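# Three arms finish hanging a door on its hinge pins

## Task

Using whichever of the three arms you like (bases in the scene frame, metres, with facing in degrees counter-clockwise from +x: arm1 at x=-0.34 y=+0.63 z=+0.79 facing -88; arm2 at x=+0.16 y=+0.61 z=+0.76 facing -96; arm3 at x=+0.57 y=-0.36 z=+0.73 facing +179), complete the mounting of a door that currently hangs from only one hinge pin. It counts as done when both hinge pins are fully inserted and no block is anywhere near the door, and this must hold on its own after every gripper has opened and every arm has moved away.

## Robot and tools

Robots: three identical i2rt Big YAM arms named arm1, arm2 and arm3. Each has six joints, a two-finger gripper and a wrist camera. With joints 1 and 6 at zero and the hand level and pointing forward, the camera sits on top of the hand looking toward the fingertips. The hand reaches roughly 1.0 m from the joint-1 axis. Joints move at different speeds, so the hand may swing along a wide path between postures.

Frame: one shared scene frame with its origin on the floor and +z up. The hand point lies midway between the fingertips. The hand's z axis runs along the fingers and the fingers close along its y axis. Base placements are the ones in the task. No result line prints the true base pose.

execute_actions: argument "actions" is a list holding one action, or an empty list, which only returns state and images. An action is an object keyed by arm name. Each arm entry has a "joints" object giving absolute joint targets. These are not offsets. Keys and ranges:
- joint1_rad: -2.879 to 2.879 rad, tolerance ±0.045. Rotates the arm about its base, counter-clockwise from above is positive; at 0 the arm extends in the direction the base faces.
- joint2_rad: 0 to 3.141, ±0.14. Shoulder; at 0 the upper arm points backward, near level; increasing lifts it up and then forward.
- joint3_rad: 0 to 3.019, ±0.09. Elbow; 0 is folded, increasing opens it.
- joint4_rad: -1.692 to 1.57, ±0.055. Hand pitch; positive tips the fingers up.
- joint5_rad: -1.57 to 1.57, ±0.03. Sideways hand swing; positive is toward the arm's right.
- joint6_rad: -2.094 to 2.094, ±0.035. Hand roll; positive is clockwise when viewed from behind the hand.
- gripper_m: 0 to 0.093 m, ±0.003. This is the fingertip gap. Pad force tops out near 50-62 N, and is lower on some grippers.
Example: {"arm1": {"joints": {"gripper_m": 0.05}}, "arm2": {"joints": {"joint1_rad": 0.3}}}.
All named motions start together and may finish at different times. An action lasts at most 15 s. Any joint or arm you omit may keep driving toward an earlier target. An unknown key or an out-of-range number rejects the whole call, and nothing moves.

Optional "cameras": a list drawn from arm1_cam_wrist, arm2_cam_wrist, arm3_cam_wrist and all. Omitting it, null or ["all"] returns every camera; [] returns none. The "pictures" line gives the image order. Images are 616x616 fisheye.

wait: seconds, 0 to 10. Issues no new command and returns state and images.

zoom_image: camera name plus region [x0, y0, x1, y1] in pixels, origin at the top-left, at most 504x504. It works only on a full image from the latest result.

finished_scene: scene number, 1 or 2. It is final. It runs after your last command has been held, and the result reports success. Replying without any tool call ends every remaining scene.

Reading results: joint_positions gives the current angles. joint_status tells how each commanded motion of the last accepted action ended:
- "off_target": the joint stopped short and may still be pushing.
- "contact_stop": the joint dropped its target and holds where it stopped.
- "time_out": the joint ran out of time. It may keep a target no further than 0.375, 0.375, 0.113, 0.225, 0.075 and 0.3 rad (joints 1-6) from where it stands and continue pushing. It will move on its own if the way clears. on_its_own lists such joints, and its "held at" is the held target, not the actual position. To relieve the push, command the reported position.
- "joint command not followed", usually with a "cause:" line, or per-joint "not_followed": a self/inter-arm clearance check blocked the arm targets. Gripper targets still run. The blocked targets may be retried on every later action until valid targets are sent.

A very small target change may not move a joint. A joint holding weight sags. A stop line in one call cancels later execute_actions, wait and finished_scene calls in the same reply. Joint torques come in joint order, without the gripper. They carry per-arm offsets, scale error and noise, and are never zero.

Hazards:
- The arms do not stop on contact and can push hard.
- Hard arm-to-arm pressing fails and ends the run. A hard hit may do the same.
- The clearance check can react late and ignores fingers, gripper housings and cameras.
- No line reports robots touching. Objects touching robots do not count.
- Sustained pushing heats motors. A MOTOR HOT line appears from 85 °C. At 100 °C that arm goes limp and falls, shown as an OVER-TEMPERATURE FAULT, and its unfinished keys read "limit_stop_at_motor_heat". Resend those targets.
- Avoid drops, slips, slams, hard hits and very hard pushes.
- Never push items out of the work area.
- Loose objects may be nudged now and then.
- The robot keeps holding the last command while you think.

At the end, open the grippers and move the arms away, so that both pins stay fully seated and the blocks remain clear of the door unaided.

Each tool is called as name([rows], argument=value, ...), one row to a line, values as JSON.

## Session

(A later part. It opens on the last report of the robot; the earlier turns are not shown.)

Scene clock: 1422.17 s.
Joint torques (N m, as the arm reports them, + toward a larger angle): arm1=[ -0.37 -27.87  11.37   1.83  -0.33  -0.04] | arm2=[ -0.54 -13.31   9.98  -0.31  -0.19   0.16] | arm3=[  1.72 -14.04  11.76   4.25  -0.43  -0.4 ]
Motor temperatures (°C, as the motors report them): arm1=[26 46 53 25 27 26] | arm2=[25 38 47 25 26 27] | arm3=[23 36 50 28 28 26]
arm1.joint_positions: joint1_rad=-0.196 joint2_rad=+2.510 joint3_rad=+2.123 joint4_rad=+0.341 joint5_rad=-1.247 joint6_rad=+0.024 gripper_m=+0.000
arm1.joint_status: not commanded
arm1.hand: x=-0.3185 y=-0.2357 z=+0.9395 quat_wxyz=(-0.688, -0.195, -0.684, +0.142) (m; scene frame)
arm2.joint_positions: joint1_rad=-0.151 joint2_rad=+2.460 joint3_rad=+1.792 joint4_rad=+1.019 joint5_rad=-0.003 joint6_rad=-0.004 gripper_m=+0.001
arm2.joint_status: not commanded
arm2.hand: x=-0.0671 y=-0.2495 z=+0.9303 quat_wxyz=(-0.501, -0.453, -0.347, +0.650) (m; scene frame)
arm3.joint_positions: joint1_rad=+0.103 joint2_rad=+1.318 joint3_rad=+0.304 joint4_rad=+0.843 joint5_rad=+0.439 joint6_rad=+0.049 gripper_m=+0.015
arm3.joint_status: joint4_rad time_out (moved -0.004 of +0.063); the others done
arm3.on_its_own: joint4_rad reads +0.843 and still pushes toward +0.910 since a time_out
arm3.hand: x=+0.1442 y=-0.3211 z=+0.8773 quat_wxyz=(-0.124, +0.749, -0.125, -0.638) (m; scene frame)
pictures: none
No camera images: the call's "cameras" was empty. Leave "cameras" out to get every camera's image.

execute_actions([
  {"arm3":{"joints":{"joint2_rad":1.30,"joint3_rad":0.30,"joint4_rad":0.85}}},
], cameras=[])

execute_actions([
  {"arm3":{"joints":{"joint2_rad":1.36}}},
], cameras=[])

execute_actions([
  {"arm3":{"joints":{"joint2_rad":1.42}}},
], cameras=[])

Scene clock: 1432.77 s.
Joint torques (N m, as the arm reports them, + toward a larger angle): arm1=[ -0.39 -27.86  11.42   1.83  -0.33  -0.04] | arm2=[ -0.42 -12.76  10.17  -0.25  -0.18   0.14] | arm3=[ 1.58 -6.76  5.97  2.31 -0.4  -0.43]
Motor temperatures (°C, as the motors report them): arm1=[26 46 53 25 27 26] | arm2=[25 37 46 25 26 27] | arm3=[23 37 52 28 28 26]
arm1.joint_positions: joint1_rad=-0.196 joint2_rad=+2.510 joint3_rad=+2.123 joint4_rad=+0.341 joint5_rad=-1.247 joint6_rad=+0.024 gripper_m=+0.000
arm1.joint_status: not commanded
arm1.hand: x=-0.3185 y=-0.2357 z=+0.9395 quat_wxyz=(-0.688, -0.195, -0.684, +0.142) (m; scene frame)
arm2.joint_positions: joint1_rad=-0.151 joint2_rad=+2.460 joint3_rad=+1.792 joint4_rad=+1.019 joint5_rad=-0.003 joint6_rad=-0.004 gripper_m=+0.001
arm2.joint_status: not commanded
arm2.hand: x=-0.0671 y=-0.2495 z=+0.9303 quat_wxyz=(-0.501, -0.453, -0.347, +0.650) (m; scene frame)
arm3.joint_positions: joint1_rad=+0.103 joint2_rad=+1.318 joint3_rad=+0.303 joint4_rad=+0.834 joint5_rad=+0.439 joint6_rad=+0.050 gripper_m=+0.015
arm3.joint_status: all done
arm3.hand: x=+0.1448 y=-0.3210 z=+0.8748 quat_wxyz=(-0.124, +0.752, -0.125, -0.635) (m; scene frame)
pictures: none
No camera images: the call's "cameras" was empty. Leave "cameras" out to get every camera's image.

Scene clock: 1433.37 s.
Joint torques (N m, as the arm reports them, + toward a larger angle): arm1=[ -0.45 -27.91  11.36   1.84  -0.32  -0.03] | arm2=[ -0.69 -13.51  10.04  -0.35  -0.19   0.16] | arm3=[ 1.51 -3.35  5.98  1.77 -0.53 -0.44]
Motor temperatures (°C, as the motors report them): arm1=[26 46 53 25 27 26] | arm2=[25 37 46 25 26 27] | arm3=[23 36 52 28 28 26]
arm1.joint_positions: joint1_rad=-0.196 joint2_rad=+2.510 joint3_rad=+2.123 joint4_rad=+0.341 joint5_rad=-1.247 joint6_rad=+0.024 gripper_m=+0.000
arm1.joint_status: not commanded
arm1.hand: x=-0.3185 y=-0.2357 z=+0.9395 quat_wxyz=(-0.688, -0.195, -0.684, +0.142) (m; scene frame)
arm2.joint_positions: joint1_rad=-0.151 joint2_rad=+2.460 joint3_rad=+1.792 joint4_rad=+1.019 joint5_rad=-0.003 joint6_rad=-0.004 gripper_m=+0.001
arm2.joint_status: not commanded
arm2.hand: x=-0.0671 y=-0.2495 z=+0.9303 quat_wxyz=(-0.501, -0.453, -0.347, +0.650) (m; scene frame)
arm3.joint_positions: joint1_rad=+0.103 joint2_rad=+1.332 joint3_rad=+0.303 joint4_rad=+0.848 joint5_rad=+0.441 joint6_rad=+0.050 gripper_m=+0.015
arm3.joint_status: all done
arm3.hand: x=+0.1442 y=-0.3206 z=+0.8727 quat_wxyz=(-0.125, +0.752, -0.126, -0.635) (m; scene frame)
pictures: none
No camera images: the call's "cameras" was empty. Leave "cameras" out to get every camera's image.

Scene clock: 1434.00 s.
Joint torques (N m, as the arm reports them, + toward a larger angle): arm1=[ -0.33 -27.95  11.38   1.84  -0.33  -0.04] | arm2=[ -0.26 -13.56  10.06  -0.26  -0.19   0.13] | arm3=[ 1.02 -0.37  5.76  0.47 -0.86 -0.43]
Motor temperatures (°C, as the motors report them): arm1=[26 46 53 25 27 26] | arm2=[25 37 46 25 26 27] | arm3=[23 36 51 28 28 26]
arm1.joint_positions: joint1_rad=-0.196 joint2_rad=+2.510 joint3_rad=+2.123 joint4_rad=+0.341 joint5_rad=-1.247 joint6_rad=+0.024 gripper_m=+0.000
arm1.joint_status: not commanded
arm1.hand: x=-0.3185 y=-0.2357 z=+0.9395 quat_wxyz=(-0.688, -0.195, -0.684, +0.142) (m; scene frame)
arm2.joint_positions: joint1_rad=-0.151 joint2_rad=+2.460 joint3_rad=+1.792 joint4_rad=+1.019 joint5_rad=-0.003 joint6_rad=-0.004 gripper_m=+0.001
arm2.joint_status: not commanded
arm2.hand: x=-0.0674 y=-0.2494 z=+0.9303 quat_wxyz=(-0.501, -0.453, -0.347, +0.650) (m; scene frame)
arm3.joint_positions: joint1_rad=+0.110 joint2_rad=+1.354 joint3_rad=+0.302 joint4_rad=+0.883 joint5_rad=+0.450 joint6_rad=+0.050 gripper_m=+0.015
arm3.joint_status: all done
arm3.hand: x=+0.1431 y=-0.3223 z=+0.8713 quat_wxyz=(-0.125, +0.748, -0.127, -0.639) (m; scene frame)
pictures: none
No camera images: the call's "cameras" was empty. Leave "cameras" out to get every camera's image.

execute_actions([
  {"arm2":{"joints":{"joint2_rad":2.33}},"arm3":{"joints":{"joint2_rad":1.33}}},
])

zoom_image(camera="arm1_cam_wrist", region=[215,200,295,320])

zoom_image(camera="arm2_cam_wrist", region=[240,220,380,400])

Scene clock: 1440.73 s.
Joint torques (N m, as the arm reports them, + toward a larger angle): arm1=[ -0.27 -27.86  11.38   1.88  -0.32  -0.03] | arm2=[ -0.39 -21.85  11.88   1.13  -0.15   0.13] | arm3=[ 0.51 -6.73  5.82  1.06 -0.85 -0.42]
Motor temperatures (°C, as the motors report them): arm1=[26 46 53 25 27 26] | arm2=[25 37 46 25 26 27] | arm3=[23 35 50 28 28 27]
arm1.joint_positions: joint1_rad=-0.196 joint2_rad=+2.510 joint3_rad=+2.123 joint4_rad=+0.341 joint5_rad=-1.247 joint6_rad=+0.024 gripper_m=+0.000
arm1.joint_status: not commanded
arm1.hand: x=-0.3185 y=-0.2357 z=+0.9395 quat_wxyz=(-0.688, -0.195, -0.684, +0.142) (m; scene frame)
arm2.joint_positions: joint1_rad=-0.151 joint2_rad=+2.328 joint3_rad=+1.776 joint4_rad=+0.982 joint5_rad=-0.004 joint6_rad=-0.004 gripper_m=+0.001
arm2.joint_status: all done
arm2.hand: x=-0.0655 y=-0.2399 z=+1.0271 quat_wxyz=(-0.515, -0.427, -0.328, +0.667) (m; scene frame)
arm3.joint_positions: joint1_rad=+0.110 joint2_rad=+1.344 joint3_rad=+0.302 joint4_rad=+0.868 joint5_rad=+0.450 joint6_rad=+0.050 gripper_m=+0.015
arm3.joint_status: all done
arm3.hand: x=+0.1438 y=-0.3223 z=+0.8720 quat_wxyz=(-0.125, +0.750, -0.127, -0.637) (m; scene frame)
pictures: arm1_cam_wrist, arm2_cam_wrist, arm3_cam_wrist
Images, in order (width x height): arm1_cam_wrist 616x616, arm2_cam_wrist 616x616, arm3_cam_wrist 616x616.

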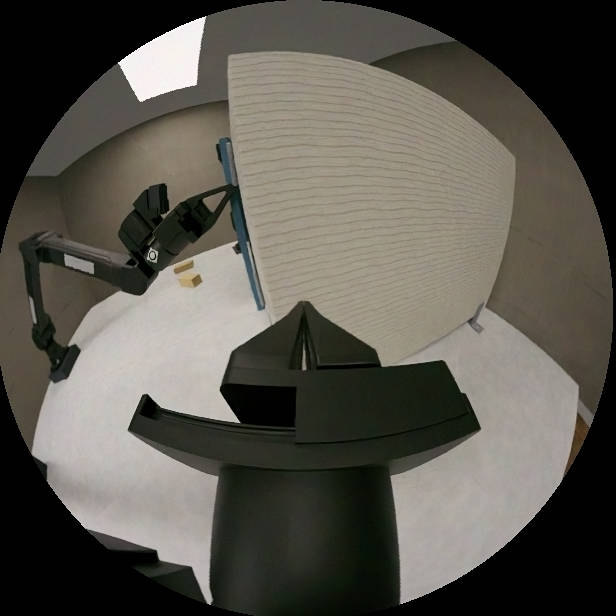

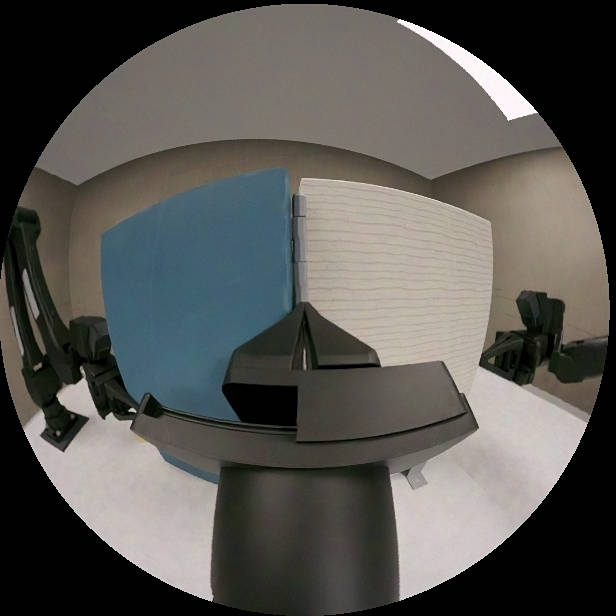

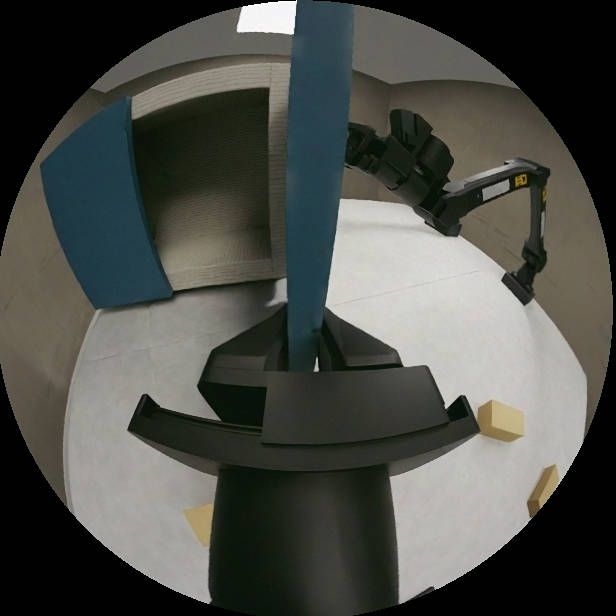

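Region (215, 200, 295, 320) of arm1_cam_wrist's 616x616 image, scaled by 4.200, with more detail than that image has.

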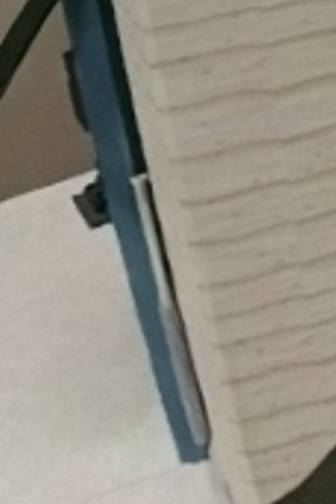

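Region (240, 220, 380, 400) of arm2_cam_wrist's 616x616 image, scaled by 2.800, with more detail than that image has.

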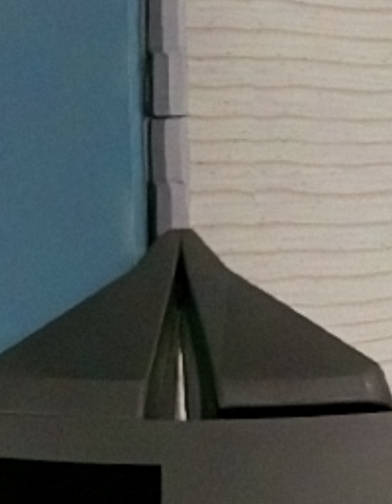

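execute_actions([
  {"arm3":{"joints":{"joint2_rad":1.25,"joint3_rad":0.22}}},
], cameras=[])

execute_actions([
  {"arm2":{"joints":{"joint2_rad":2.57,"joint1_rad":-0.14}}},
], cameras=[])

Scene clock: 1458.90 s.
Joint torques (N m, as the arm reports them, + toward a larger angle): arm1=[ -0.26 -27.81  11.38   1.86  -0.32  -0.04] | arm2=[ -0.45 -21.44  11.97   1.12  -0.16   0.17] | arm3=[  2.41 -10.66  -0.06   1.83   0.03  -0.44]
Motor temperatures (°C, as the motors report them): arm1=[26 46 53 25 27 26] | arm2=[25 39 47 25 26 27] | arm3=[23 35 48 27 28 27]
arm1.joint_positions: joint1_rad=-0.196 joint2_rad=+2.510 joint3_rad=+2.123 joint4_rad=+0.341 joint5_rad=-1.247 joint6_rad=+0.024 gripper_m=+0.000
arm1.joint_status: not commanded
arm1.hand: x=-0.3185 y=-0.2357 z=+0.9395 quat_wxyz=(-0.688, -0.195, -0.684, +0.142) (m; scene frame)
arm2.joint_positions: joint1_rad=-0.151 joint2_rad=+2.328 joint3_rad=+1.776 joint4_rad=+0.982 joint5_rad=-0.004 joint6_rad=-0.004 gripper_m=+0.001
arm2.joint_status: not commanded
arm2.hand: x=-0.0655 y=-0.2399 z=+1.0271 quat_wxyz=(-0.515, -0.427, -0.328, +0.667) (m; scene frame)
arm3.joint_positions: joint1_rad=+0.091 joint2_rad=+1.319 joint3_rad=+0.292 joint4_rad=+0.845 joint5_rad=+0.427 joint6_rad=+0.051 gripper_m=+0.014
arm3.joint_status: all done
arm3.hand: x=+0.1481 y=-0.3175 z=+0.8723 quat_wxyz=(-0.123, +0.753, -0.126, -0.634) (m; scene frame)
pictures: none
No camera images: the call's "cameras" was empty. Leave "cameras" out to get every camera's image.

Scene clock: 1459.77 s.
Joint torques (N m, as the arm reports them, + toward a larger angle): arm1=[ -0.42 -27.76  11.42   1.89  -0.33  -0.04] | arm2=[  0.34 -14.74   9.79  -0.76  -0.19   0.11] | arm3=[  2.58 -10.44   0.     1.89   0.06  -0.44]
Motor temperatures (°C, as the motors report them): arm1=[26 46 53 25 27 26] | arm2=[25 39 47 25 26 27] | arm3=[23 35 47 27 28 27]
arm1.joint_positions: joint1_rad=-0.196 joint2_rad=+2.510 joint3_rad=+2.123 joint4_rad=+0.341 joint5_rad=-1.247 joint6_rad=+0.024 gripper_m=+0.000
arm1.joint_status: not commanded
arm1.hand: x=-0.3185 y=-0.2357 z=+0.9395 quat_wxyz=(-0.688, -0.195, -0.684, +0.142) (m; scene frame)
arm2.joint_positions: joint1_rad=-0.151 joint2_rad=+2.470 joint3_rad=+1.795 joint4_rad=+1.032 joint5_rad=-0.004 joint6_rad=-0.004 gripper_m=+0.001
arm2.joint_status: all done
arm2.hand: x=-0.0672 y=-0.2492 z=+0.9271 quat_wxyz=(-0.503, -0.451, -0.346, +0.651) (m; scene frame)
arm3.joint_positions: joint1_rad=+0.091 joint2_rad=+1.319 joint3_rad=+0.292 joint4_rad=+0.845 joint5_rad=+0.427 joint6_rad=+0.051 gripper_m=+0.014
arm3.joint_status: not commanded
arm3.hand: x=+0.1481 y=-0.3175 z=+0.8723 quat_wxyz=(-0.123, +0.753, -0.126, -0.634) (m; scene frame)
pictures: none
No camera images: the call's "cameras" was empty. Leave "cameras" out to get every camera's image.

execute_actions([
  {"arm2":{"joints":{"joint2_rad":2.60,"joint3_rad":1.72}}},
], cameras=["arm1_cam_wrist"])

zoom_image(camera="arm1_cam_wrist", region=[215,200,295,320])

Scene clock: 1466.93 s.
Joint torques (N m, as the arm reports them, + toward a larger angle): arm1=[ -0.19 -27.96  11.38   1.85  -0.33  -0.04] | arm2=[  0.93 -12.52   3.49  -0.72  -0.17   0.12] | arm3=[  2.53 -10.48  -0.06   1.95   0.06  -0.44]
Motor temperatures (°C, as the motors report them): arm1=[26 46 53 25 27 26] | arm2=[25 39 47 25 26 27] | arm3=[23 35 46 27 28 27]
arm1.joint_positions: joint1_rad=-0.196 joint2_rad=+2.510 joint3_rad=+2.123 joint4_rad=+0.341 joint5_rad=-1.247 joint6_rad=+0.024 gripper_m=+0.000
arm1.joint_status: not commanded
arm1.hand: x=-0.3185 y=-0.2357 z=+0.9395 quat_wxyz=(-0.688, -0.195, -0.684, +0.142) (m; scene frame)
arm2.joint_positions: joint1_rad=-0.151 joint2_rad=+2.471 joint3_rad=+1.791 joint4_rad=+1.032 joint5_rad=-0.004 joint6_rad=-0.004 gripper_m=+0.001
arm2.joint_status: all done
arm2.hand: x=-0.0670 y=-0.2486 z=+0.9237 quat_wxyz=(-0.502, -0.453, -0.347, +0.650) (m; scene frame)
arm3.joint_positions: joint1_rad=+0.091 joint2_rad=+1.319 joint3_rad=+0.292 joint4_rad=+0.845 joint5_rad=+0.427 joint6_rad=+0.051 gripper_m=+0.014
arm3.joint_status: not commanded
arm3.hand: x=+0.1481 y=-0.3175 z=+0.8723 quat_wxyz=(-0.123, +0.753, -0.126, -0.634) (m; scene frame)
pictures: arm1_cam_wrist
Images, in order (width x height): arm1_cam_wrist 616x616.

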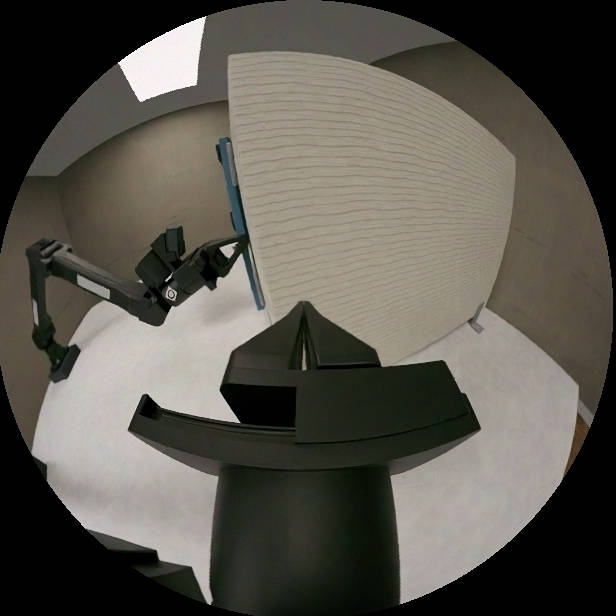

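Region (215, 200, 295, 320) of arm1_cam_wrist's 616x616 image, scaled by 4.200, with more detail than that image has.

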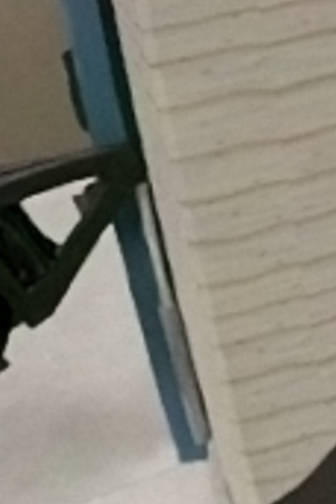

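execute_actions([
  {"arm2":{"joints":{"joint2_rad":2.38,"joint3_rad":1.79}},"arm3":{"joints":{"joint2_rad":1.19,"joint3_rad":0.17}}},
], cameras=[])

execute_actions([
  {"arm2":{"joints":{"joint2_rad":2.60}}},
], cameras=["arm1_cam_wrist"])

zoom_image(camera="arm1_cam_wrist", region=[215,200,295,320])

Scene clock: 1472.93 s.
Joint torques (N m, as the arm reports them, + toward a larger angle): arm1=[ -0.43 -27.88  11.33   1.85  -0.33  -0.04] | arm2=[  0.71 -22.08  10.48   0.9   -0.16   0.15] | arm3=[  3.21 -13.41  -3.39   2.67   0.6   -0.45]
Motor temperatures (°C, as the motors report them): arm1=[26 46 53 25 27 26] | arm2=[25 38 45 25 26 27] | arm3=[23 35 46 27 28 27]
arm1.joint_positions: joint1_rad=-0.196 joint2_rad=+2.510 joint3_rad=+2.123 joint4_rad=+0.341 joint5_rad=-1.247 joint6_rad=+0.024 gripper_m=+0.000
arm1.joint_status: not commanded
arm1.hand: x=-0.3185 y=-0.2357 z=+0.9395 quat_wxyz=(-0.688, -0.195, -0.684, +0.142) (m; scene frame)
arm2.joint_positions: joint1_rad=-0.151 joint2_rad=+2.383 joint3_rad=+1.780 joint4_rad=+0.988 joint5_rad=-0.004 joint6_rad=-0.004 gripper_m=+0.001
arm2.joint_status: all done
arm2.hand: x=-0.0667 y=-0.2456 z=+0.9839 quat_wxyz=(-0.507, -0.442, -0.339, +0.657) (m; scene frame)
arm3.joint_positions: joint1_rad=+0.081 joint2_rad=+1.304 joint3_rad=+0.289 joint4_rad=+0.825 joint5_rad=+0.412 joint6_rad=+0.052 gripper_m=+0.014
arm3.joint_status: joint3_rad time_out (moved -0.003 of -0.122); the others done
arm3.on_its_own: joint3_rad reads +0.289 and still pushes toward +0.176 since a time_out
arm3.hand: x=+0.1500 y=-0.3152 z=+0.8722 quat_wxyz=(-0.121, +0.756, -0.125, -0.631) (m; scene frame)
pictures: none
No camera images: the call's "cameras" was empty. Leave "cameras" out to get every camera's image.

not run: a stop came earlier in this reply.

Region (215, 200, 295, 320) of arm1_cam_wrist's 616x616 image, scaled by 4.200, with more detail than that image has.

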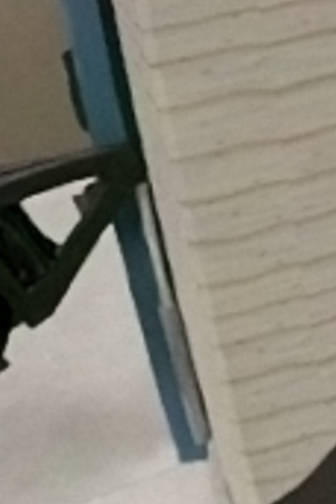

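execute_actions([
  {"arm2":{"joints":{"joint2_rad":2.60}}},
], cameras=["arm1_cam_wrist"])

zoom_image(camera="arm1_cam_wrist", region=[215,200,295,320])

Scene clock: 1478.03 s.
Joint torques (N m, as the arm reports them, + toward a larger angle): arm1=[ -0.33 -27.85  11.38   1.83  -0.32  -0.03] | arm2=[  0.56 -12.34   9.02  -0.67  -0.17   0.15] | arm3=[  3.56 -13.37  -3.41   2.58   0.62  -0.44]
Motor temperatures (°C, as the motors report them): arm1=[26 47 53 25 27 26] | arm2=[25 39 46 25 26 27] | arm3=[23 36 45 27 28 27]
arm1.joint_positions: joint1_rad=-0.196 joint2_rad=+2.510 joint3_rad=+2.123 joint4_rad=+0.341 joint5_rad=-1.247 joint6_rad=+0.024 gripper_m=+0.000
arm1.joint_status: not commanded
arm1.hand: x=-0.3185 y=-0.2357 z=+0.9395 quat_wxyz=(-0.688, -0.195, -0.684, +0.142) (m; scene frame)
arm2.joint_positions: joint1_rad=-0.151 joint2_rad=+2.468 joint3_rad=+1.792 joint4_rad=+1.028 joint5_rad=-0.004 joint6_rad=-0.003 gripper_m=+0.001
arm2.joint_status: all done
arm2.hand: x=-0.0671 y=-0.2490 z=+0.9257 quat_wxyz=(-0.502, -0.453, -0.347, +0.650) (m; scene frame)
arm3.joint_positions: joint1_rad=+0.081 joint2_rad=+1.304 joint3_rad=+0.289 joint4_rad=+0.825 joint5_rad=+0.412 joint6_rad=+0.052 gripper_m=+0.014
arm3.joint_status: not commanded
arm3.on_its_own: joint3_rad reads +0.289 and still pushes toward +0.176 since a time_out
arm3.hand: x=+0.1500 y=-0.3152 z=+0.8722 quat_wxyz=(-0.121, +0.756, -0.125, -0.631) (m; scene frame)
pictures: arm1_cam_wrist
Images, in order (width x height): arm1_cam_wrist 616x616.

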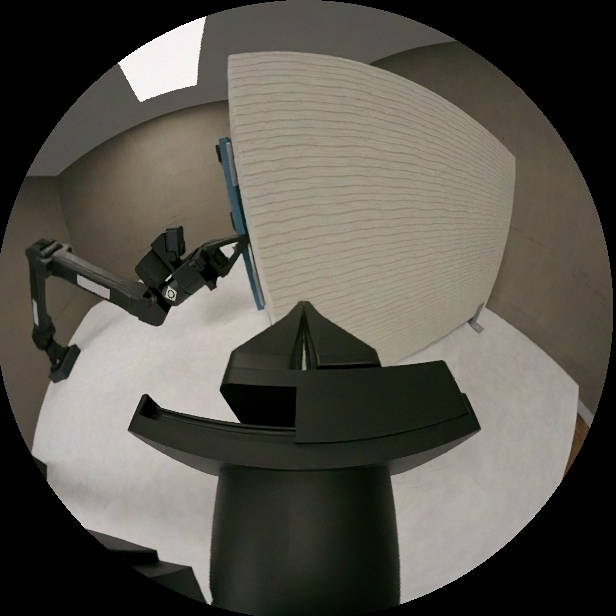

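Region (215, 200, 295, 320) of arm1_cam_wrist's 616x616 image, scaled by 4.200, with more detail than that image has.

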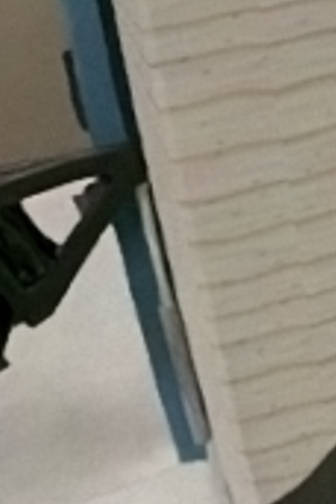

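execute_actions([
  {"arm3":{"joints":{"joint2_rad":1.27,"joint3_rad":0.27,"joint6_rad":0.15}}},
], cameras=[])

execute_actions([
  {"arm3":{"joints":{"joint6_rad":-0.1}}},
], cameras=[])

Scene clock: 1484.43 s.
Joint torques (N m, as the arm reports them, + toward a larger angle): arm1=[ -0.41 -28.06  11.36   1.85  -0.32  -0.03] | arm2=[  0.45 -12.51   9.11  -0.71  -0.15   0.15] | arm3=[ 3.18 -7.77  4.15  2.69  0.61  0.63]
Motor temperatures (°C, as the motors report them): arm1=[26 47 53 25 27 26] | arm2=[25 38 46 25 26 27] | arm3=[23 36 45 28 28 27]
arm1.joint_positions: joint1_rad=-0.196 joint2_rad=+2.510 joint3_rad=+2.123 joint4_rad=+0.341 joint5_rad=-1.247 joint6_rad=+0.024 gripper_m=+0.000
arm1.joint_status: not commanded
arm1.hand: x=-0.3185 y=-0.2357 z=+0.9395 quat_wxyz=(-0.688, -0.195, -0.684, +0.142) (m; scene frame)
arm2.joint_positions: joint1_rad=-0.151 joint2_rad=+2.468 joint3_rad=+1.792 joint4_rad=+1.028 joint5_rad=-0.004 joint6_rad=-0.003 gripper_m=+0.001
arm2.joint_status: not commanded
arm2.hand: x=-0.0671 y=-0.2490 z=+0.9257 quat_wxyz=(-0.502, -0.453, -0.347, +0.650) (m; scene frame)
arm3.joint_positions: joint1_rad=+0.081 joint2_rad=+1.306 joint3_rad=+0.294 joint4_rad=+0.823 joint5_rad=+0.412 joint6_rad=+0.091 gripper_m=+0.014
arm3.joint_status: joint6_rad time_out (moved +0.039 of +0.098); the others done
arm3.on_its_own: joint6_rad reads +0.091 and still pushes toward +0.150 since a time_out
arm3.hand: x=+0.1482 y=-0.3153 z=+0.8731 quat_wxyz=(-0.109, +0.753, -0.140, -0.634) (m; scene frame)
pictures: none
No camera images: the call's "cameras" was empty. Leave "cameras" out to get every camera's image.

not run: a stop came earlier in this reply.

execute_actions([
  {"arm3":{"joints":{"joint1_rad":0.22,"joint6_rad":0.05,"joint5_rad":0.5}}},
], cameras=[])

execute_actions([
  {"arm3":{"joints":{"joint1_rad":0.03,"joint5_rad":0.38}}},
], cameras=[])

Scene clock: 1491.60 s.
Joint torques (N m, as the arm reports them, + toward a larger angle): arm1=[ -0.28 -27.94  11.39   1.87  -0.32  -0.03] | arm2=[  0.65 -12.42   9.2   -0.61  -0.17   0.15] | arm3=[ 6.99 -9.82  2.77  2.7  -0.01 -0.33]
Motor temperatures (°C, as the motors report them): arm1=[26 47 54 25 27 26] | arm2=[25 38 45 25 26 27] | arm3=[23 35 45 28 28 27]
arm1.joint_positions: joint1_rad=-0.196 joint2_rad=+2.510 joint3_rad=+2.123 joint4_rad=+0.341 joint5_rad=-1.247 joint6_rad=+0.024 gripper_m=+0.000
arm1.joint_status: not commanded
arm1.hand: x=-0.3185 y=-0.2357 z=+0.9395 quat_wxyz=(-0.688, -0.195, -0.684, +0.142) (m; scene frame)
arm2.joint_positions: joint1_rad=-0.151 joint2_rad=+2.469 joint3_rad=+1.793 joint4_rad=+1.028 joint5_rad=-0.004 joint6_rad=-0.003 gripper_m=+0.001
arm2.joint_status: not commanded
arm2.hand: x=-0.0672 y=-0.2491 z=+0.9258 quat_wxyz=(-0.502, -0.453, -0.347, +0.650) (m; scene frame)
arm3.joint_positions: joint1_rad=+0.135 joint2_rad=+1.325 joint3_rad=+0.310 joint4_rad=+0.822 joint5_rad=+0.499 joint6_rad=+0.087 gripper_m=+0.014
arm3.joint_status: joint1_rad time_out (moved +0.054 of +0.139); joint6_rad time_out (moved -0.004 of -0.041); the others done
arm3.on_its_own: joint1_rad reads +0.135 and still pushes toward +0.220 since a time_out; joint6_rad reads +0.087 and still pushes toward +0.050 since a time_out
arm3.hand: x=+0.1451 y=-0.3249 z=+0.8735 quat_wxyz=(-0.127, +0.750, -0.145, -0.632) (m; scene frame)
pictures: none
No camera images: the call's "cameras" was empty. Leave "cameras" out to get every camera's image.

not run: a stop came earlier in this reply.

execute_actions([
  {"arm3":{"joints":{"joint1_rad":0.10,"joint5_rad":0.44,"joint6_rad":0.07,"joint2_rad":1.30,"joint3_rad":0.30}},"arm2":{"joints":{"joint2_rad":2.38}}},
], cameras=[])

execute_actions([
  {"arm3":{"joints":{"joint2_rad":1.17,"joint3_rad":0.24}}},
], cameras=[])

execute_actions([
  {"arm2":{"joints":{"joint2_rad":2.60}}},
], cameras=[])

Scene clock: 1503.40 s.
Joint torques (N m, as the arm reports them, + toward a larger angle): arm1=[ -0.47 -27.72  11.38   1.87  -0.33  -0.03] | arm2=[  1.08 -22.14  10.5    0.93  -0.14   0.13] | arm3=[-0.54 -6.89  5.73  2.52 -0.49 -0.11]
Motor temperatures (°C, as the motors report them): arm1=[26 47 54 25 27 26] | arm2=[25 37 45 25 26 27] | arm3=[23 35 44 28 28 27]
arm1.joint_positions: joint1_rad=-0.196 joint2_rad=+2.510 joint3_rad=+2.123 joint4_rad=+0.341 joint5_rad=-1.247 joint6_rad=+0.024 gripper_m=+0.000
arm1.joint_status: not commanded
arm1.hand: x=-0.3185 y=-0.2357 z=+0.9395 quat_wxyz=(-0.688, -0.195, -0.684, +0.142) (m; scene frame)
arm2.joint_positions: joint1_rad=-0.151 joint2_rad=+2.381 joint3_rad=+1.780 joint4_rad=+0.988 joint5_rad=-0.004 joint6_rad=-0.003 gripper_m=+0.001
arm2.joint_status: all done
arm2.hand: x=-0.0666 y=-0.2455 z=+0.9853 quat_wxyz=(-0.508, -0.441, -0.338, +0.658) (m; scene frame)
arm3.joint_positions: joint1_rad=+0.105 joint2_rad=+1.320 joint3_rad=+0.304 joint4_rad=+0.826 joint5_rad=+0.451 joint6_rad=+0.086 gripper_m=+0.014
arm3.joint_status: all done
arm3.hand: x=+0.1452 y=-0.3199 z=+0.8733 quat_wxyz=(-0.118, +0.752, -0.141, -0.634) (m; scene frame)
pictures: none
No camera images: the call's "cameras" was empty. Leave "cameras" out to get every camera's image.

Scene clock: 1504.13 s.
Joint torques (N m, as the arm reports them, + toward a larger angle): arm1=[ -0.42 -27.76  11.41   1.87  -0.33  -0.03] | arm2=[  0.39 -22.07  10.53   0.84  -0.14   0.16] | arm3=[  1.51 -14.55   1.6    3.43   0.94  -0.06]
Motor temperatures (°C, as the motors report them): arm1=[26 47 54 25 27 26] | arm2=[25 37 45 25 26 27] | arm3=[23 35 44 28 28 27]
arm1.joint_positions: joint1_rad=-0.196 joint2_rad=+2.510 joint3_rad=+2.123 joint4_rad=+0.341 joint5_rad=-1.247 joint6_rad=+0.024 gripper_m=+0.000
arm1.joint_status: not commanded
arm1.hand: x=-0.3185 y=-0.2357 z=+0.9395 quat_wxyz=(-0.688, -0.195, -0.684, +0.142) (m; scene frame)
arm2.joint_positions: joint1_rad=-0.151 joint2_rad=+2.381 joint3_rad=+1.780 joint4_rad=+0.988 joint5_rad=-0.004 joint6_rad=-0.003 gripper_m=+0.001
arm2.joint_status: not commanded
arm2.hand: x=-0.0666 y=-0.2455 z=+0.9853 quat_wxyz=(-0.508, -0.441, -0.338, +0.658) (m; scene frame)
arm3.joint_positions: joint1_rad=+0.080 joint2_rad=+1.295 joint3_rad=+0.294 joint4_rad=+0.806 joint5_rad=+0.414 joint6_rad=+0.080 gripper_m=+0.014
arm3.joint_status: all done
arm3.hand: x=+0.1490 y=-0.3146 z=+0.8738 quat_wxyz=(-0.114, +0.755, -0.137, -0.631) (m; scene frame)
pictures: none
No camera images: the call's "cameras" was empty. Leave "cameras" out to get every camera's image.

Scene clock: 1504.97 s.
Joint torques (N m, as the arm reports them, + toward a larger angle): arm1=[ -0.35 -27.92  11.41   1.88  -0.33  -0.04] | arm2=[  0.58 -12.48   9.08  -0.66  -0.15   0.13] | arm3=[  2.03 -14.87   1.62   3.38   0.94  -0.07]
Motor temperatures (°C, as the motors report them): arm1=[26 47 54 25 27 26] | arm2=[25 37 45 25 26 27] | arm3=[23 35 44 28 28 27]
arm1.joint_positions: joint1_rad=-0.196 joint2_rad=+2.510 joint3_rad=+2.123 joint4_rad=+0.341 joint5_rad=-1.247 joint6_rad=+0.024 gripper_m=+0.000
arm1.joint_status: not commanded
arm1.hand: x=-0.3185 y=-0.2357 z=+0.9395 quat_wxyz=(-0.688, -0.195, -0.684, +0.142) (m; scene frame)
arm2.joint_positions: joint1_rad=-0.151 joint2_rad=+2.468 joint3_rad=+1.793 joint4_rad=+1.029 joint5_rad=-0.004 joint6_rad=-0.003 gripper_m=+0.001
arm2.joint_status: all done
arm2.hand: x=-0.0671 y=-0.2490 z=+0.9260 quat_wxyz=(-0.502, -0.453, -0.347, +0.650) (m; scene frame)
arm3.joint_positions: joint1_rad=+0.080 joint2_rad=+1.295 joint3_rad=+0.294 joint4_rad=+0.806 joint5_rad=+0.414 joint6_rad=+0.080 gripper_m=+0.014
arm3.joint_status: not commanded
arm3.hand: x=+0.1490 y=-0.3146 z=+0.8738 quat_wxyz=(-0.114, +0.755, -0.137, -0.631) (m; scene frame)
pictures: none
No camera images: the call's "cameras" was empty. Leave "cameras" out to get every camera's image.

execute_actions([
  {"arm3":{"joints":{"joint2_rad":1.27,"joint3_rad":0.31}}},
], cameras=[])

execute_actions([
  {"arm2":{"joints":{"joint2_rad":2.80,"joint3_rad":1.70,"joint4_rad":0.83}}},
], cameras=["arm1_cam_wrist"])

zoom_image(camera="arm1_cam_wrist", region=[215,200,295,320])

Scene clock: 1514.07 s.
Joint torques (N m, as the arm reports them, + toward a larger angle): arm1=[ -0.34 -27.97  11.34   1.87  -0.33  -0.04] | arm2=[  0.41 -11.89   9.12  -0.76  -0.16   0.14] | arm3=[ 1.95 -7.4   7.29  3.34  0.88 -0.06]
Motor temperatures (°C, as the motors report them): arm1=[26 47 54 25 27 26] | arm2=[25 37 45 25 26 27] | arm3=[23 36 44 28 28 27]
arm1.joint_positions: joint1_rad=-0.196 joint2_rad=+2.510 joint3_rad=+2.123 joint4_rad=+0.341 joint5_rad=-1.247 joint6_rad=+0.024 gripper_m=+0.000
arm1.joint_status: not commanded
arm1.hand: x=-0.3185 y=-0.2357 z=+0.9395 quat_wxyz=(-0.688, -0.195, -0.684, +0.142) (m; scene frame)
arm2.joint_positions: joint1_rad=-0.151 joint2_rad=+2.468 joint3_rad=+1.793 joint4_rad=+1.029 joint5_rad=-0.004 joint6_rad=-0.003 gripper_m=+0.001
arm2.joint_status: not commanded
arm2.hand: x=-0.0671 y=-0.2490 z=+0.9260 quat_wxyz=(-0.502, -0.453, -0.347, +0.650) (m; scene frame)
arm3.joint_positions: joint1_rad=+0.080 joint2_rad=+1.298 joint3_rad=+0.298 joint4_rad=+0.804 joint5_rad=+0.416 joint6_rad=+0.080 gripper_m=+0.014
arm3.joint_status: all done
arm3.hand: x=+0.1477 y=-0.3144 z=+0.8740 quat_wxyz=(-0.115, +0.755, -0.137, -0.631) (m; scene frame)
pictures: none
No camera images: the call's "cameras" was empty. Leave "cameras" out to get every camera's image.

Scene clock: 1516.13 s.
Joint torques (N m, as the arm reports them, + toward a larger angle): arm1=[ -0.36 -27.91  11.38   1.85  -0.33  -0.05] | arm2=[ 0.62  1.36  1.64 -5.94 -0.15  0.13] | arm3=[ 2.02 -7.3   7.32  3.42  0.86 -0.06]
Motor temperatures (°C, as the motors report them): arm1=[26 47 54 25 27 26] | arm2=[25 37 45 25 26 27] | arm3=[23 36 44 28 29 27]
arm1.joint_positions: joint1_rad=-0.196 joint2_rad=+2.510 joint3_rad=+2.123 joint4_rad=+0.341 joint5_rad=-1.247 joint6_rad=+0.024 gripper_m=+0.000
arm1.joint_status: not commanded
arm1.hand: x=-0.3185 y=-0.2357 z=+0.9395 quat_wxyz=(-0.688, -0.195, -0.684, +0.142) (m; scene frame)
arm2.joint_positions: joint1_rad=-0.151 joint2_rad=+2.481 joint3_rad=+1.793 joint4_rad=+1.029 joint5_rad=-0.004 joint6_rad=-0.003 gripper_m=+0.001
arm2.joint_status: joint2_rad time_out (moved +0.012 of +0.332); joint3_rad time_out (moved +0.001 of -0.093); joint4_rad time_out (moved +0.000 of -0.199)
arm2.on_its_own: joint2_rad reads +2.481 and still pushes toward +2.800 since a time_out; joint3_rad reads +1.793 and still pushes toward +1.700 since a time_out; joint4_rad reads +1.029 and still pushes toward +0.830 since a time_out
arm2.hand: x=-0.0672 y=-0.2495 z=+0.9155 quat_wxyz=(-0.500, -0.457, -0.350, +0.648) (m; scene frame)
arm3.joint_positions: joint1_rad=+0.080 joint2_rad=+1.298 joint3_rad=+0.298 joint4_rad=+0.804 joint5_rad=+0.416 joint6_rad=+0.080 gripper_m=+0.014
arm3.joint_status: not commanded
arm3.hand: x=+0.1477 y=-0.3144 z=+0.8738 quat_wxyz=(-0.115, +0.755, -0.137, -0.631) (m; scene frame)
pictures: arm1_cam_wrist
Images, in order (width x height): arm1_cam_wrist 616x616.

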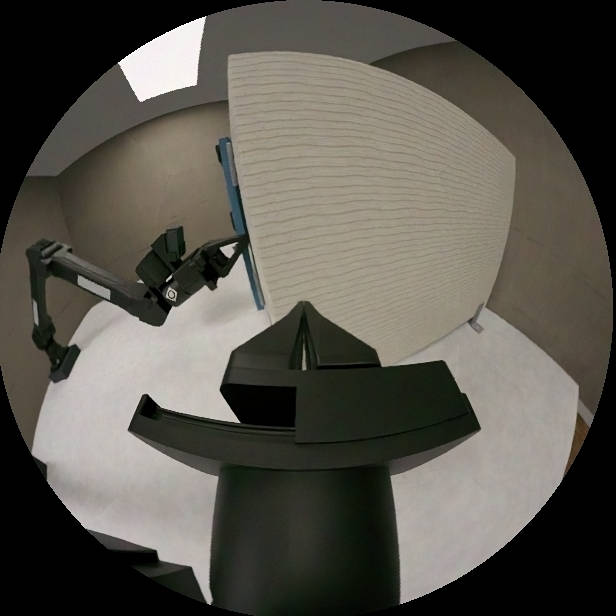

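Region (215, 200, 295, 320) of arm1_cam_wrist's 616x616 image, scaled by 4.200, with more detail than that image has.

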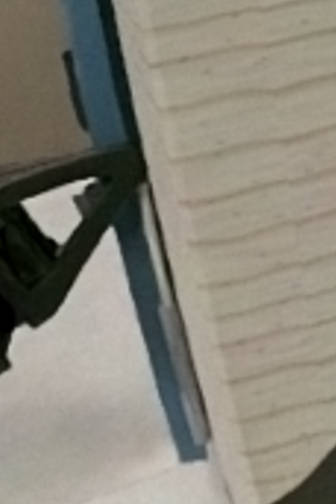

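execute_actions([
  {"arm2":{"joints":{"joint2_rad":2.55,"joint3_rad":1.79,"joint4_rad":1.0}},"arm3":{"joints":{"joint1_rad":0.07,"joint5_rad":0.41,"joint2_rad":1.25,"joint4_rad":0.81}}},
], cameras=[])

execute_actions([
  {"arm2":{"joints":{"joint5_rad":0.06}}},
], cameras=[])

execute_actions([
  {"arm2":{"joints":{"joint5_rad":-0.05}}},
], cameras=[])

Scene clock: 1528.47 s.
Joint torques (N m, as the arm reports them, + toward a larger angle): arm1=[ -0.27 -27.9   11.37   1.85  -0.31  -0.05] | arm2=[  0.88 -17.16   8.19  -0.52  -0.15   0.16] | arm3=[-0.53 -9.06  7.38  1.99  0.06 -0.05]
Motor temperatures (°C, as the motors report them): arm1=[26 47 54 25 27 26] | arm2=[25 36 43 26 26 27] | arm3=[23 35 46 28 29 26]
arm1.joint_positions: joint1_rad=-0.196 joint2_rad=+2.510 joint3_rad=+2.123 joint4_rad=+0.341 joint5_rad=-1.247 joint6_rad=+0.024 gripper_m=+0.000
arm1.joint_status: not commanded
arm1.hand: x=-0.3185 y=-0.2357 z=+0.9395 quat_wxyz=(-0.688, -0.195, -0.684, +0.142) (m; scene frame)
arm2.joint_positions: joint1_rad=-0.151 joint2_rad=+2.481 joint3_rad=+1.804 joint4_rad=+1.055 joint5_rad=-0.004 joint6_rad=-0.003 gripper_m=+0.001
arm2.joint_status: joint4_rad time_out (moved +0.026 of -0.029); the others done
arm2.on_its_own: joint4_rad reads +1.055 and still pushes toward +1.000 since a time_out
arm2.hand: x=-0.0671 y=-0.2488 z=+0.9272 quat_wxyz=(-0.506, -0.444, -0.340, +0.656) (m; scene frame)
arm3.joint_positions: joint1_rad=+0.077 joint2_rad=+1.298 joint3_rad=+0.298 joint4_rad=+0.804 joint5_rad=+0.407 joint6_rad=+0.080 gripper_m=+0.014
arm3.joint_status: all done
arm3.hand: x=+0.1474 y=-0.3148 z=+0.8737 quat_wxyz=(-0.112, +0.756, -0.135, -0.631) (m; scene frame)
pictures: none
No camera images: the call's "cameras" was empty. Leave "cameras" out to get every camera's image.

not run: a stop came earlier in this reply.

not run: a stop came earlier in this reply.

execute_actions([
  {"arm2":{"joints":{"joint2_rad":2.30,"joint4_rad":1.0}}},
], cameras=["arm1_cam_wrist","arm3_cam_wrist"])

zoom_image(camera="arm1_cam_wrist", region=[240,235,280,315])

Scene clock: 1535.97 s.
Joint torques (N m, as the arm reports them, + toward a larger angle): arm1=[ -0.41 -27.91  11.36   1.84  -0.33  -0.03] | arm2=[  0.31 -21.02  11.87   1.09   0.     0.15] | arm3=[-0.53 -8.98  7.3   2.06  0.06 -0.06]
Motor temperatures (°C, as the motors report them): arm1=[26 47 54 25 27 26] | arm2=[25 37 44 26 26 27] | arm3=[23 35 46 28 28 26]
arm1.joint_positions: joint1_rad=-0.196 joint2_rad=+2.510 joint3_rad=+2.123 joint4_rad=+0.341 joint5_rad=-1.247 joint6_rad=+0.024 gripper_m=+0.000
arm1.joint_status: not commanded
arm1.hand: x=-0.3185 y=-0.2357 z=+0.9395 quat_wxyz=(-0.688, -0.195, -0.684, +0.142) (m; scene frame)
arm2.joint_positions: joint1_rad=-0.150 joint2_rad=+2.292 joint3_rad=+1.769 joint4_rad=+1.009 joint5_rad=-0.008 joint6_rad=-0.003 gripper_m=+0.001
arm2.joint_status: all done
arm2.hand: x=-0.0616 y=-0.2316 z=+1.0608 quat_wxyz=(-0.525, -0.407, -0.314, +0.678) (m; scene frame)
arm3.joint_positions: joint1_rad=+0.077 joint2_rad=+1.298 joint3_rad=+0.298 joint4_rad=+0.804 joint5_rad=+0.407 joint6_rad=+0.080 gripper_m=+0.014
arm3.joint_status: not commanded
arm3.hand: x=+0.1474 y=-0.3148 z=+0.8738 quat_wxyz=(-0.112, +0.756, -0.135, -0.631) (m; scene frame)
pictures: arm1_cam_wrist, arm3_cam_wrist
Images, in order (width x height): arm1_cam_wrist 616x616, arm3_cam_wrist 616x616.

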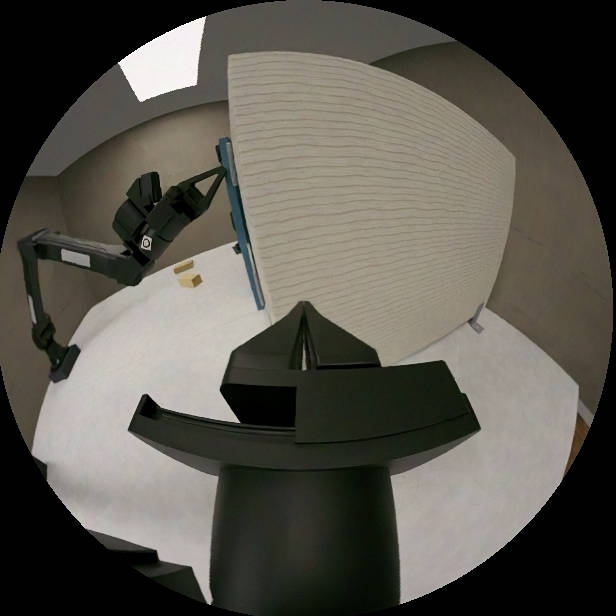

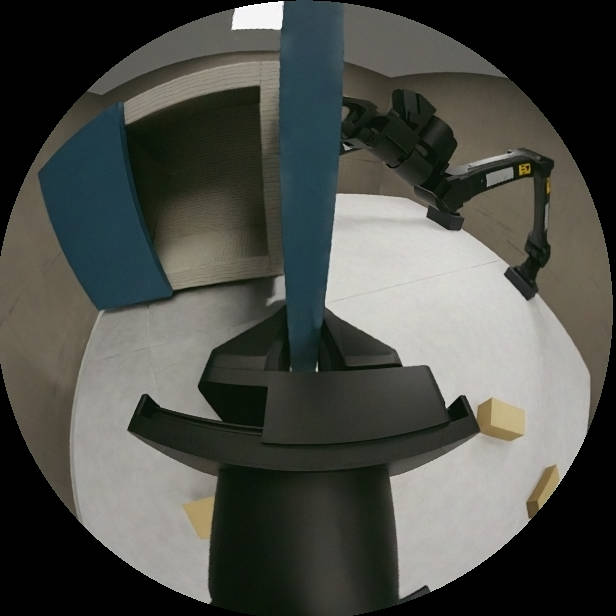

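Region (240, 235, 280, 315) of arm1_cam_wrist's 616x616 image, scaled by 6.300, with more detail than that image has.

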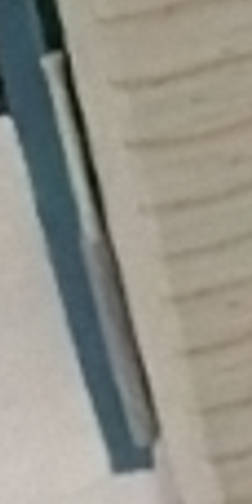

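execute_actions([
  {"arm2":{"joints":{"joint3_rad":1.72,"joint4_rad":0.98}}},
], cameras=[])

execute_actions([
  {"arm2":{"joints":{"joint2_rad":2.52}}},
], cameras=["arm1_cam_wrist"])

zoom_image(camera="arm1_cam_wrist", region=[215,200,295,320])

Scene clock: 1548.13 s.
Joint torques (N m, as the arm reports them, + toward a larger angle): arm1=[ -0.41 -27.96  11.38   1.84  -0.33  -0.04] | arm2=[  0.35 -20.61  10.15   0.85   0.     0.17] | arm3=[-0.33 -8.55  7.33  2.    0.04 -0.01]
Motor temperatures (°C, as the motors report them): arm1=[26 47 54 25 27 26] | arm2=[25 38 46 25 26 27] | arm3=[23 35 46 28 28 26]
arm1.joint_positions: joint1_rad=-0.196 joint2_rad=+2.510 joint3_rad=+2.123 joint4_rad=+0.341 joint5_rad=-1.247 joint6_rad=+0.024 gripper_m=+0.000
arm1.joint_status: not commanded
arm1.hand: x=-0.3185 y=-0.2357 z=+0.9395 quat_wxyz=(-0.688, -0.195, -0.684, +0.142) (m; scene frame)
arm2.joint_positions: joint1_rad=-0.150 joint2_rad=+2.292 joint3_rad=+1.718 joint4_rad=+0.998 joint5_rad=-0.008 joint6_rad=-0.003 gripper_m=+0.001
arm2.joint_status: all done
arm2.hand: x=-0.0604 y=-0.2283 z=+1.0300 quat_wxyz=(-0.515, -0.428, -0.330, +0.665) (m; scene frame)
arm3.joint_positions: joint1_rad=+0.077 joint2_rad=+1.298 joint3_rad=+0.298 joint4_rad=+0.804 joint5_rad=+0.407 joint6_rad=+0.080 gripper_m=+0.014
arm3.joint_status: not commanded
arm3.hand: x=+0.1474 y=-0.3148 z=+0.8738 quat_wxyz=(-0.112, +0.756, -0.135, -0.631) (m; scene frame)
pictures: none
No camera images: the call's "cameras" was empty. Leave "cameras" out to get every camera's image.

Scene clock: 1549.40 s.
Joint torques (N m, as the arm reports them, + toward a larger angle): arm1=[ -0.3  -28.01  11.38   1.86  -0.33  -0.04] | arm2=[  0.21 -22.59  10.19   1.39   0.     0.14] | arm3=[-0.28 -8.63  7.29  1.95  0.05 -0.01]
Motor temperatures (°C, as the motors report them): arm1=[26 47 54 25 27 26] | arm2=[25 38 46 25 26 27] | arm3=[23 35 46 28 28 26]
arm1.joint_positions: joint1_rad=-0.196 joint2_rad=+2.510 joint3_rad=+2.123 joint4_rad=+0.341 joint5_rad=-1.247 joint6_rad=+0.024 gripper_m=+0.000
arm1.joint_status: not commanded
arm1.hand: x=-0.3185 y=-0.2357 z=+0.9395 quat_wxyz=(-0.688, -0.195, -0.684, +0.142) (m; scene frame)
arm2.joint_positions: joint1_rad=-0.150 joint2_rad=+2.531 joint3_rad=+1.699 joint4_rad=+0.990 joint5_rad=-0.008 joint6_rad=-0.003 gripper_m=+0.001
arm2.joint_status: all done
arm2.hand: x=-0.0598 y=-0.2329 z=+0.8147 quat_wxyz=(-0.468, -0.513, -0.395, +0.602) (m; scene frame)
arm3.joint_positions: joint1_rad=+0.077 joint2_rad=+1.298 joint3_rad=+0.298 joint4_rad=+0.804 joint5_rad=+0.407 joint6_rad=+0.080 gripper_m=+0.014
arm3.joint_status: not commanded
arm3.hand: x=+0.1474 y=-0.3148 z=+0.8738 quat_wxyz=(-0.112, +0.756, -0.135, -0.631) (m; scene frame)
pictures: arm1_cam_wrist
Images, in order (width x height): arm1_cam_wrist 616x616.

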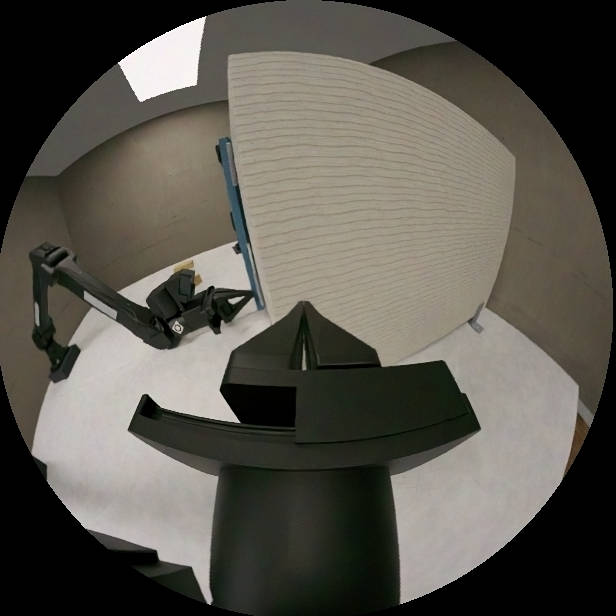

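Region (215, 200, 295, 320) of arm1_cam_wrist's 616x616 image, scaled by 4.200, with more detail than that image has.

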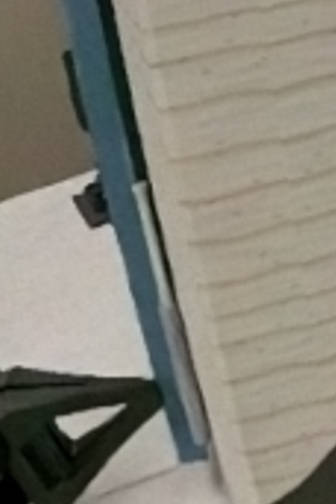

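execute_actions([
  {"arm2":{"joints":{"joint2_rad":2.32}}},
], cameras=[])

execute_actions([
  {"arm2":{"joints":{"joint3_rad":1.79,"joint4_rad":0.96,"joint1_rad":-0.17}}},
], cameras=[])

execute_actions([
  {"arm2":{"joints":{"joint2_rad":2.46}}},
], cameras=["arm1_cam_wrist"])

zoom_image(camera="arm1_cam_wrist", region=[215,200,295,320])

Scene clock: 1556.97 s.
Joint torques (N m, as the arm reports them, + toward a larger angle): arm1=[ -0.4  -27.91  11.35   1.86  -0.32  -0.03] | arm2=[  0.68 -19.38  11.08   1.2    0.03   0.16] | arm3=[-0.3  -8.71  7.29  2.04  0.02 -0.06]
Motor temperatures (°C, as the motors report them): arm1=[26 47 54 25 27 26] | arm2=[25 39 46 25 26 27] | arm3=[23 35 46 28 27 26]
arm1.joint_positions: joint1_rad=-0.196 joint2_rad=+2.510 joint3_rad=+2.123 joint4_rad=+0.341 joint5_rad=-1.247 joint6_rad=+0.024 gripper_m=+0.000
arm1.joint_status: not commanded
arm1.hand: x=-0.3185 y=-0.2357 z=+0.9395 quat_wxyz=(-0.688, -0.195, -0.684, +0.142) (m; scene frame)
arm2.joint_positions: joint1_rad=-0.150 joint2_rad=+2.298 joint3_rad=+1.704 joint4_rad=+0.990 joint5_rad=-0.008 joint6_rad=-0.003 gripper_m=+0.001
arm2.joint_status: all done
arm2.hand: x=-0.0604 y=-0.2284 z=+1.0158 quat_wxyz=(-0.511, -0.437, -0.337, +0.659) (m; scene frame)
arm3.joint_positions: joint1_rad=+0.077 joint2_rad=+1.298 joint3_rad=+0.298 joint4_rad=+0.804 joint5_rad=+0.407 joint6_rad=+0.080 gripper_m=+0.014
arm3.joint_status: not commanded
arm3.hand: x=+0.1474 y=-0.3148 z=+0.8738 quat_wxyz=(-0.112, +0.756, -0.135, -0.631) (m; scene frame)
pictures: none
No camera images: the call's "cameras" was empty. Leave "cameras" out to get every camera's image.

Scene clock: 1557.73 s.
Joint torques (N m, as the arm reports them, + toward a larger angle): arm1=[ -0.33 -27.8   11.35   1.84  -0.32  -0.04] | arm2=[ -0.98 -19.65  13.75   0.94   0.01   0.13] | arm3=[-0.14 -8.64  7.34  1.96  0.07 -0.08]
Motor temperatures (°C, as the motors report them): arm1=[26 47 54 25 27 26] | arm2=[25 39 46 25 26 27] | arm3=[23 35 46 28 27 26]
arm1.joint_positions: joint1_rad=-0.196 joint2_rad=+2.510 joint3_rad=+2.123 joint4_rad=+0.341 joint5_rad=-1.247 joint6_rad=+0.024 gripper_m=+0.000
arm1.joint_status: not commanded
arm1.hand: x=-0.3185 y=-0.2357 z=+0.9395 quat_wxyz=(-0.688, -0.195, -0.684, +0.142) (m; scene frame)
arm2.joint_positions: joint1_rad=-0.161 joint2_rad=+2.299 joint3_rad=+1.744 joint4_rad=+0.979 joint5_rad=-0.008 joint6_rad=-0.003 gripper_m=+0.001
arm2.joint_status: all done
arm2.hand: x=-0.0713 y=-0.2313 z=+1.0335 quat_wxyz=(-0.511, -0.430, -0.328, +0.668) (m; scene frame)
arm3.joint_positions: joint1_rad=+0.077 joint2_rad=+1.298 joint3_rad=+0.298 joint4_rad=+0.804 joint5_rad=+0.407 joint6_rad=+0.080 gripper_m=+0.014
arm3.joint_status: not commanded
arm3.hand: x=+0.1474 y=-0.3148 z=+0.8738 quat_wxyz=(-0.112, +0.756, -0.135, -0.631) (m; scene frame)
pictures: none
No camera images: the call's "cameras" was empty. Leave "cameras" out to get every camera's image.

Scene clock: 1558.77 s.
Joint torques (N m, as the arm reports them, + toward a larger angle): arm1=[ -0.24 -27.91  11.34   1.86  -0.32  -0.04] | arm2=[ -1.25 -22.53  11.61   1.14   0.02   0.12] | arm3=[-0.3  -8.77  7.36  2.    0.03 -0.03]
Motor temperatures (°C, as the motors report them): arm1=[26 47 54 25 27 26] | arm2=[25 39 46 25 26 27] | arm3=[23 35 46 28 27 26]
arm1.joint_positions: joint1_rad=-0.196 joint2_rad=+2.510 joint3_rad=+2.123 joint4_rad=+0.341 joint5_rad=-1.247 joint6_rad=+0.024 gripper_m=+0.000
arm1.joint_status: not commanded
arm1.hand: x=-0.3185 y=-0.2357 z=+0.9395 quat_wxyz=(-0.688, -0.195, -0.684, +0.142) (m; scene frame)
arm2.joint_positions: joint1_rad=-0.161 joint2_rad=+2.468 joint3_rad=+1.762 joint4_rad=+0.973 joint5_rad=-0.008 joint6_rad=-0.003 gripper_m=+0.001
arm2.joint_status: all done
arm2.hand: x=-0.0742 y=-0.2462 z=+0.8968 quat_wxyz=(-0.485, -0.481, -0.367, +0.632) (m; scene frame)
arm3.joint_positions: joint1_rad=+0.077 joint2_rad=+1.298 joint3_rad=+0.298 joint4_rad=+0.804 joint5_rad=+0.407 joint6_rad=+0.080 gripper_m=+0.014
arm3.joint_status: not commanded
arm3.hand: x=+0.1474 y=-0.3146 z=+0.8738 quat_wxyz=(-0.112, +0.756, -0.135, -0.631) (m; scene frame)
pictures: arm1_cam_wrist
Images, in order (width x height): arm1_cam_wrist 616x616.

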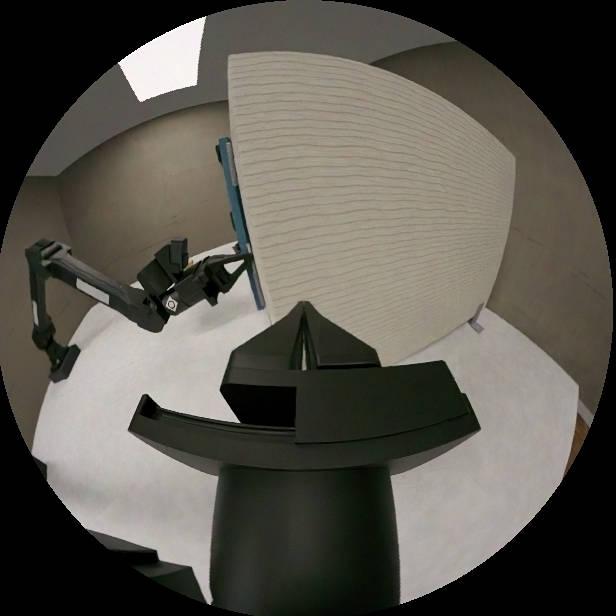

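Region (215, 200, 295, 320) of arm1_cam_wrist's 616x616 image, scaled by 4.200, with more detail than that image has.

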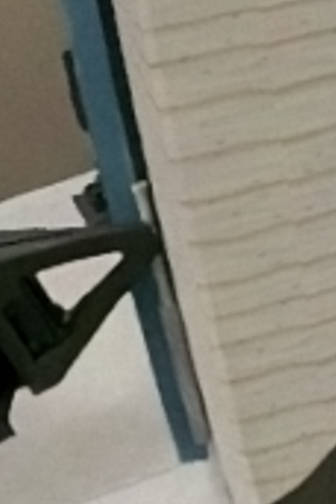

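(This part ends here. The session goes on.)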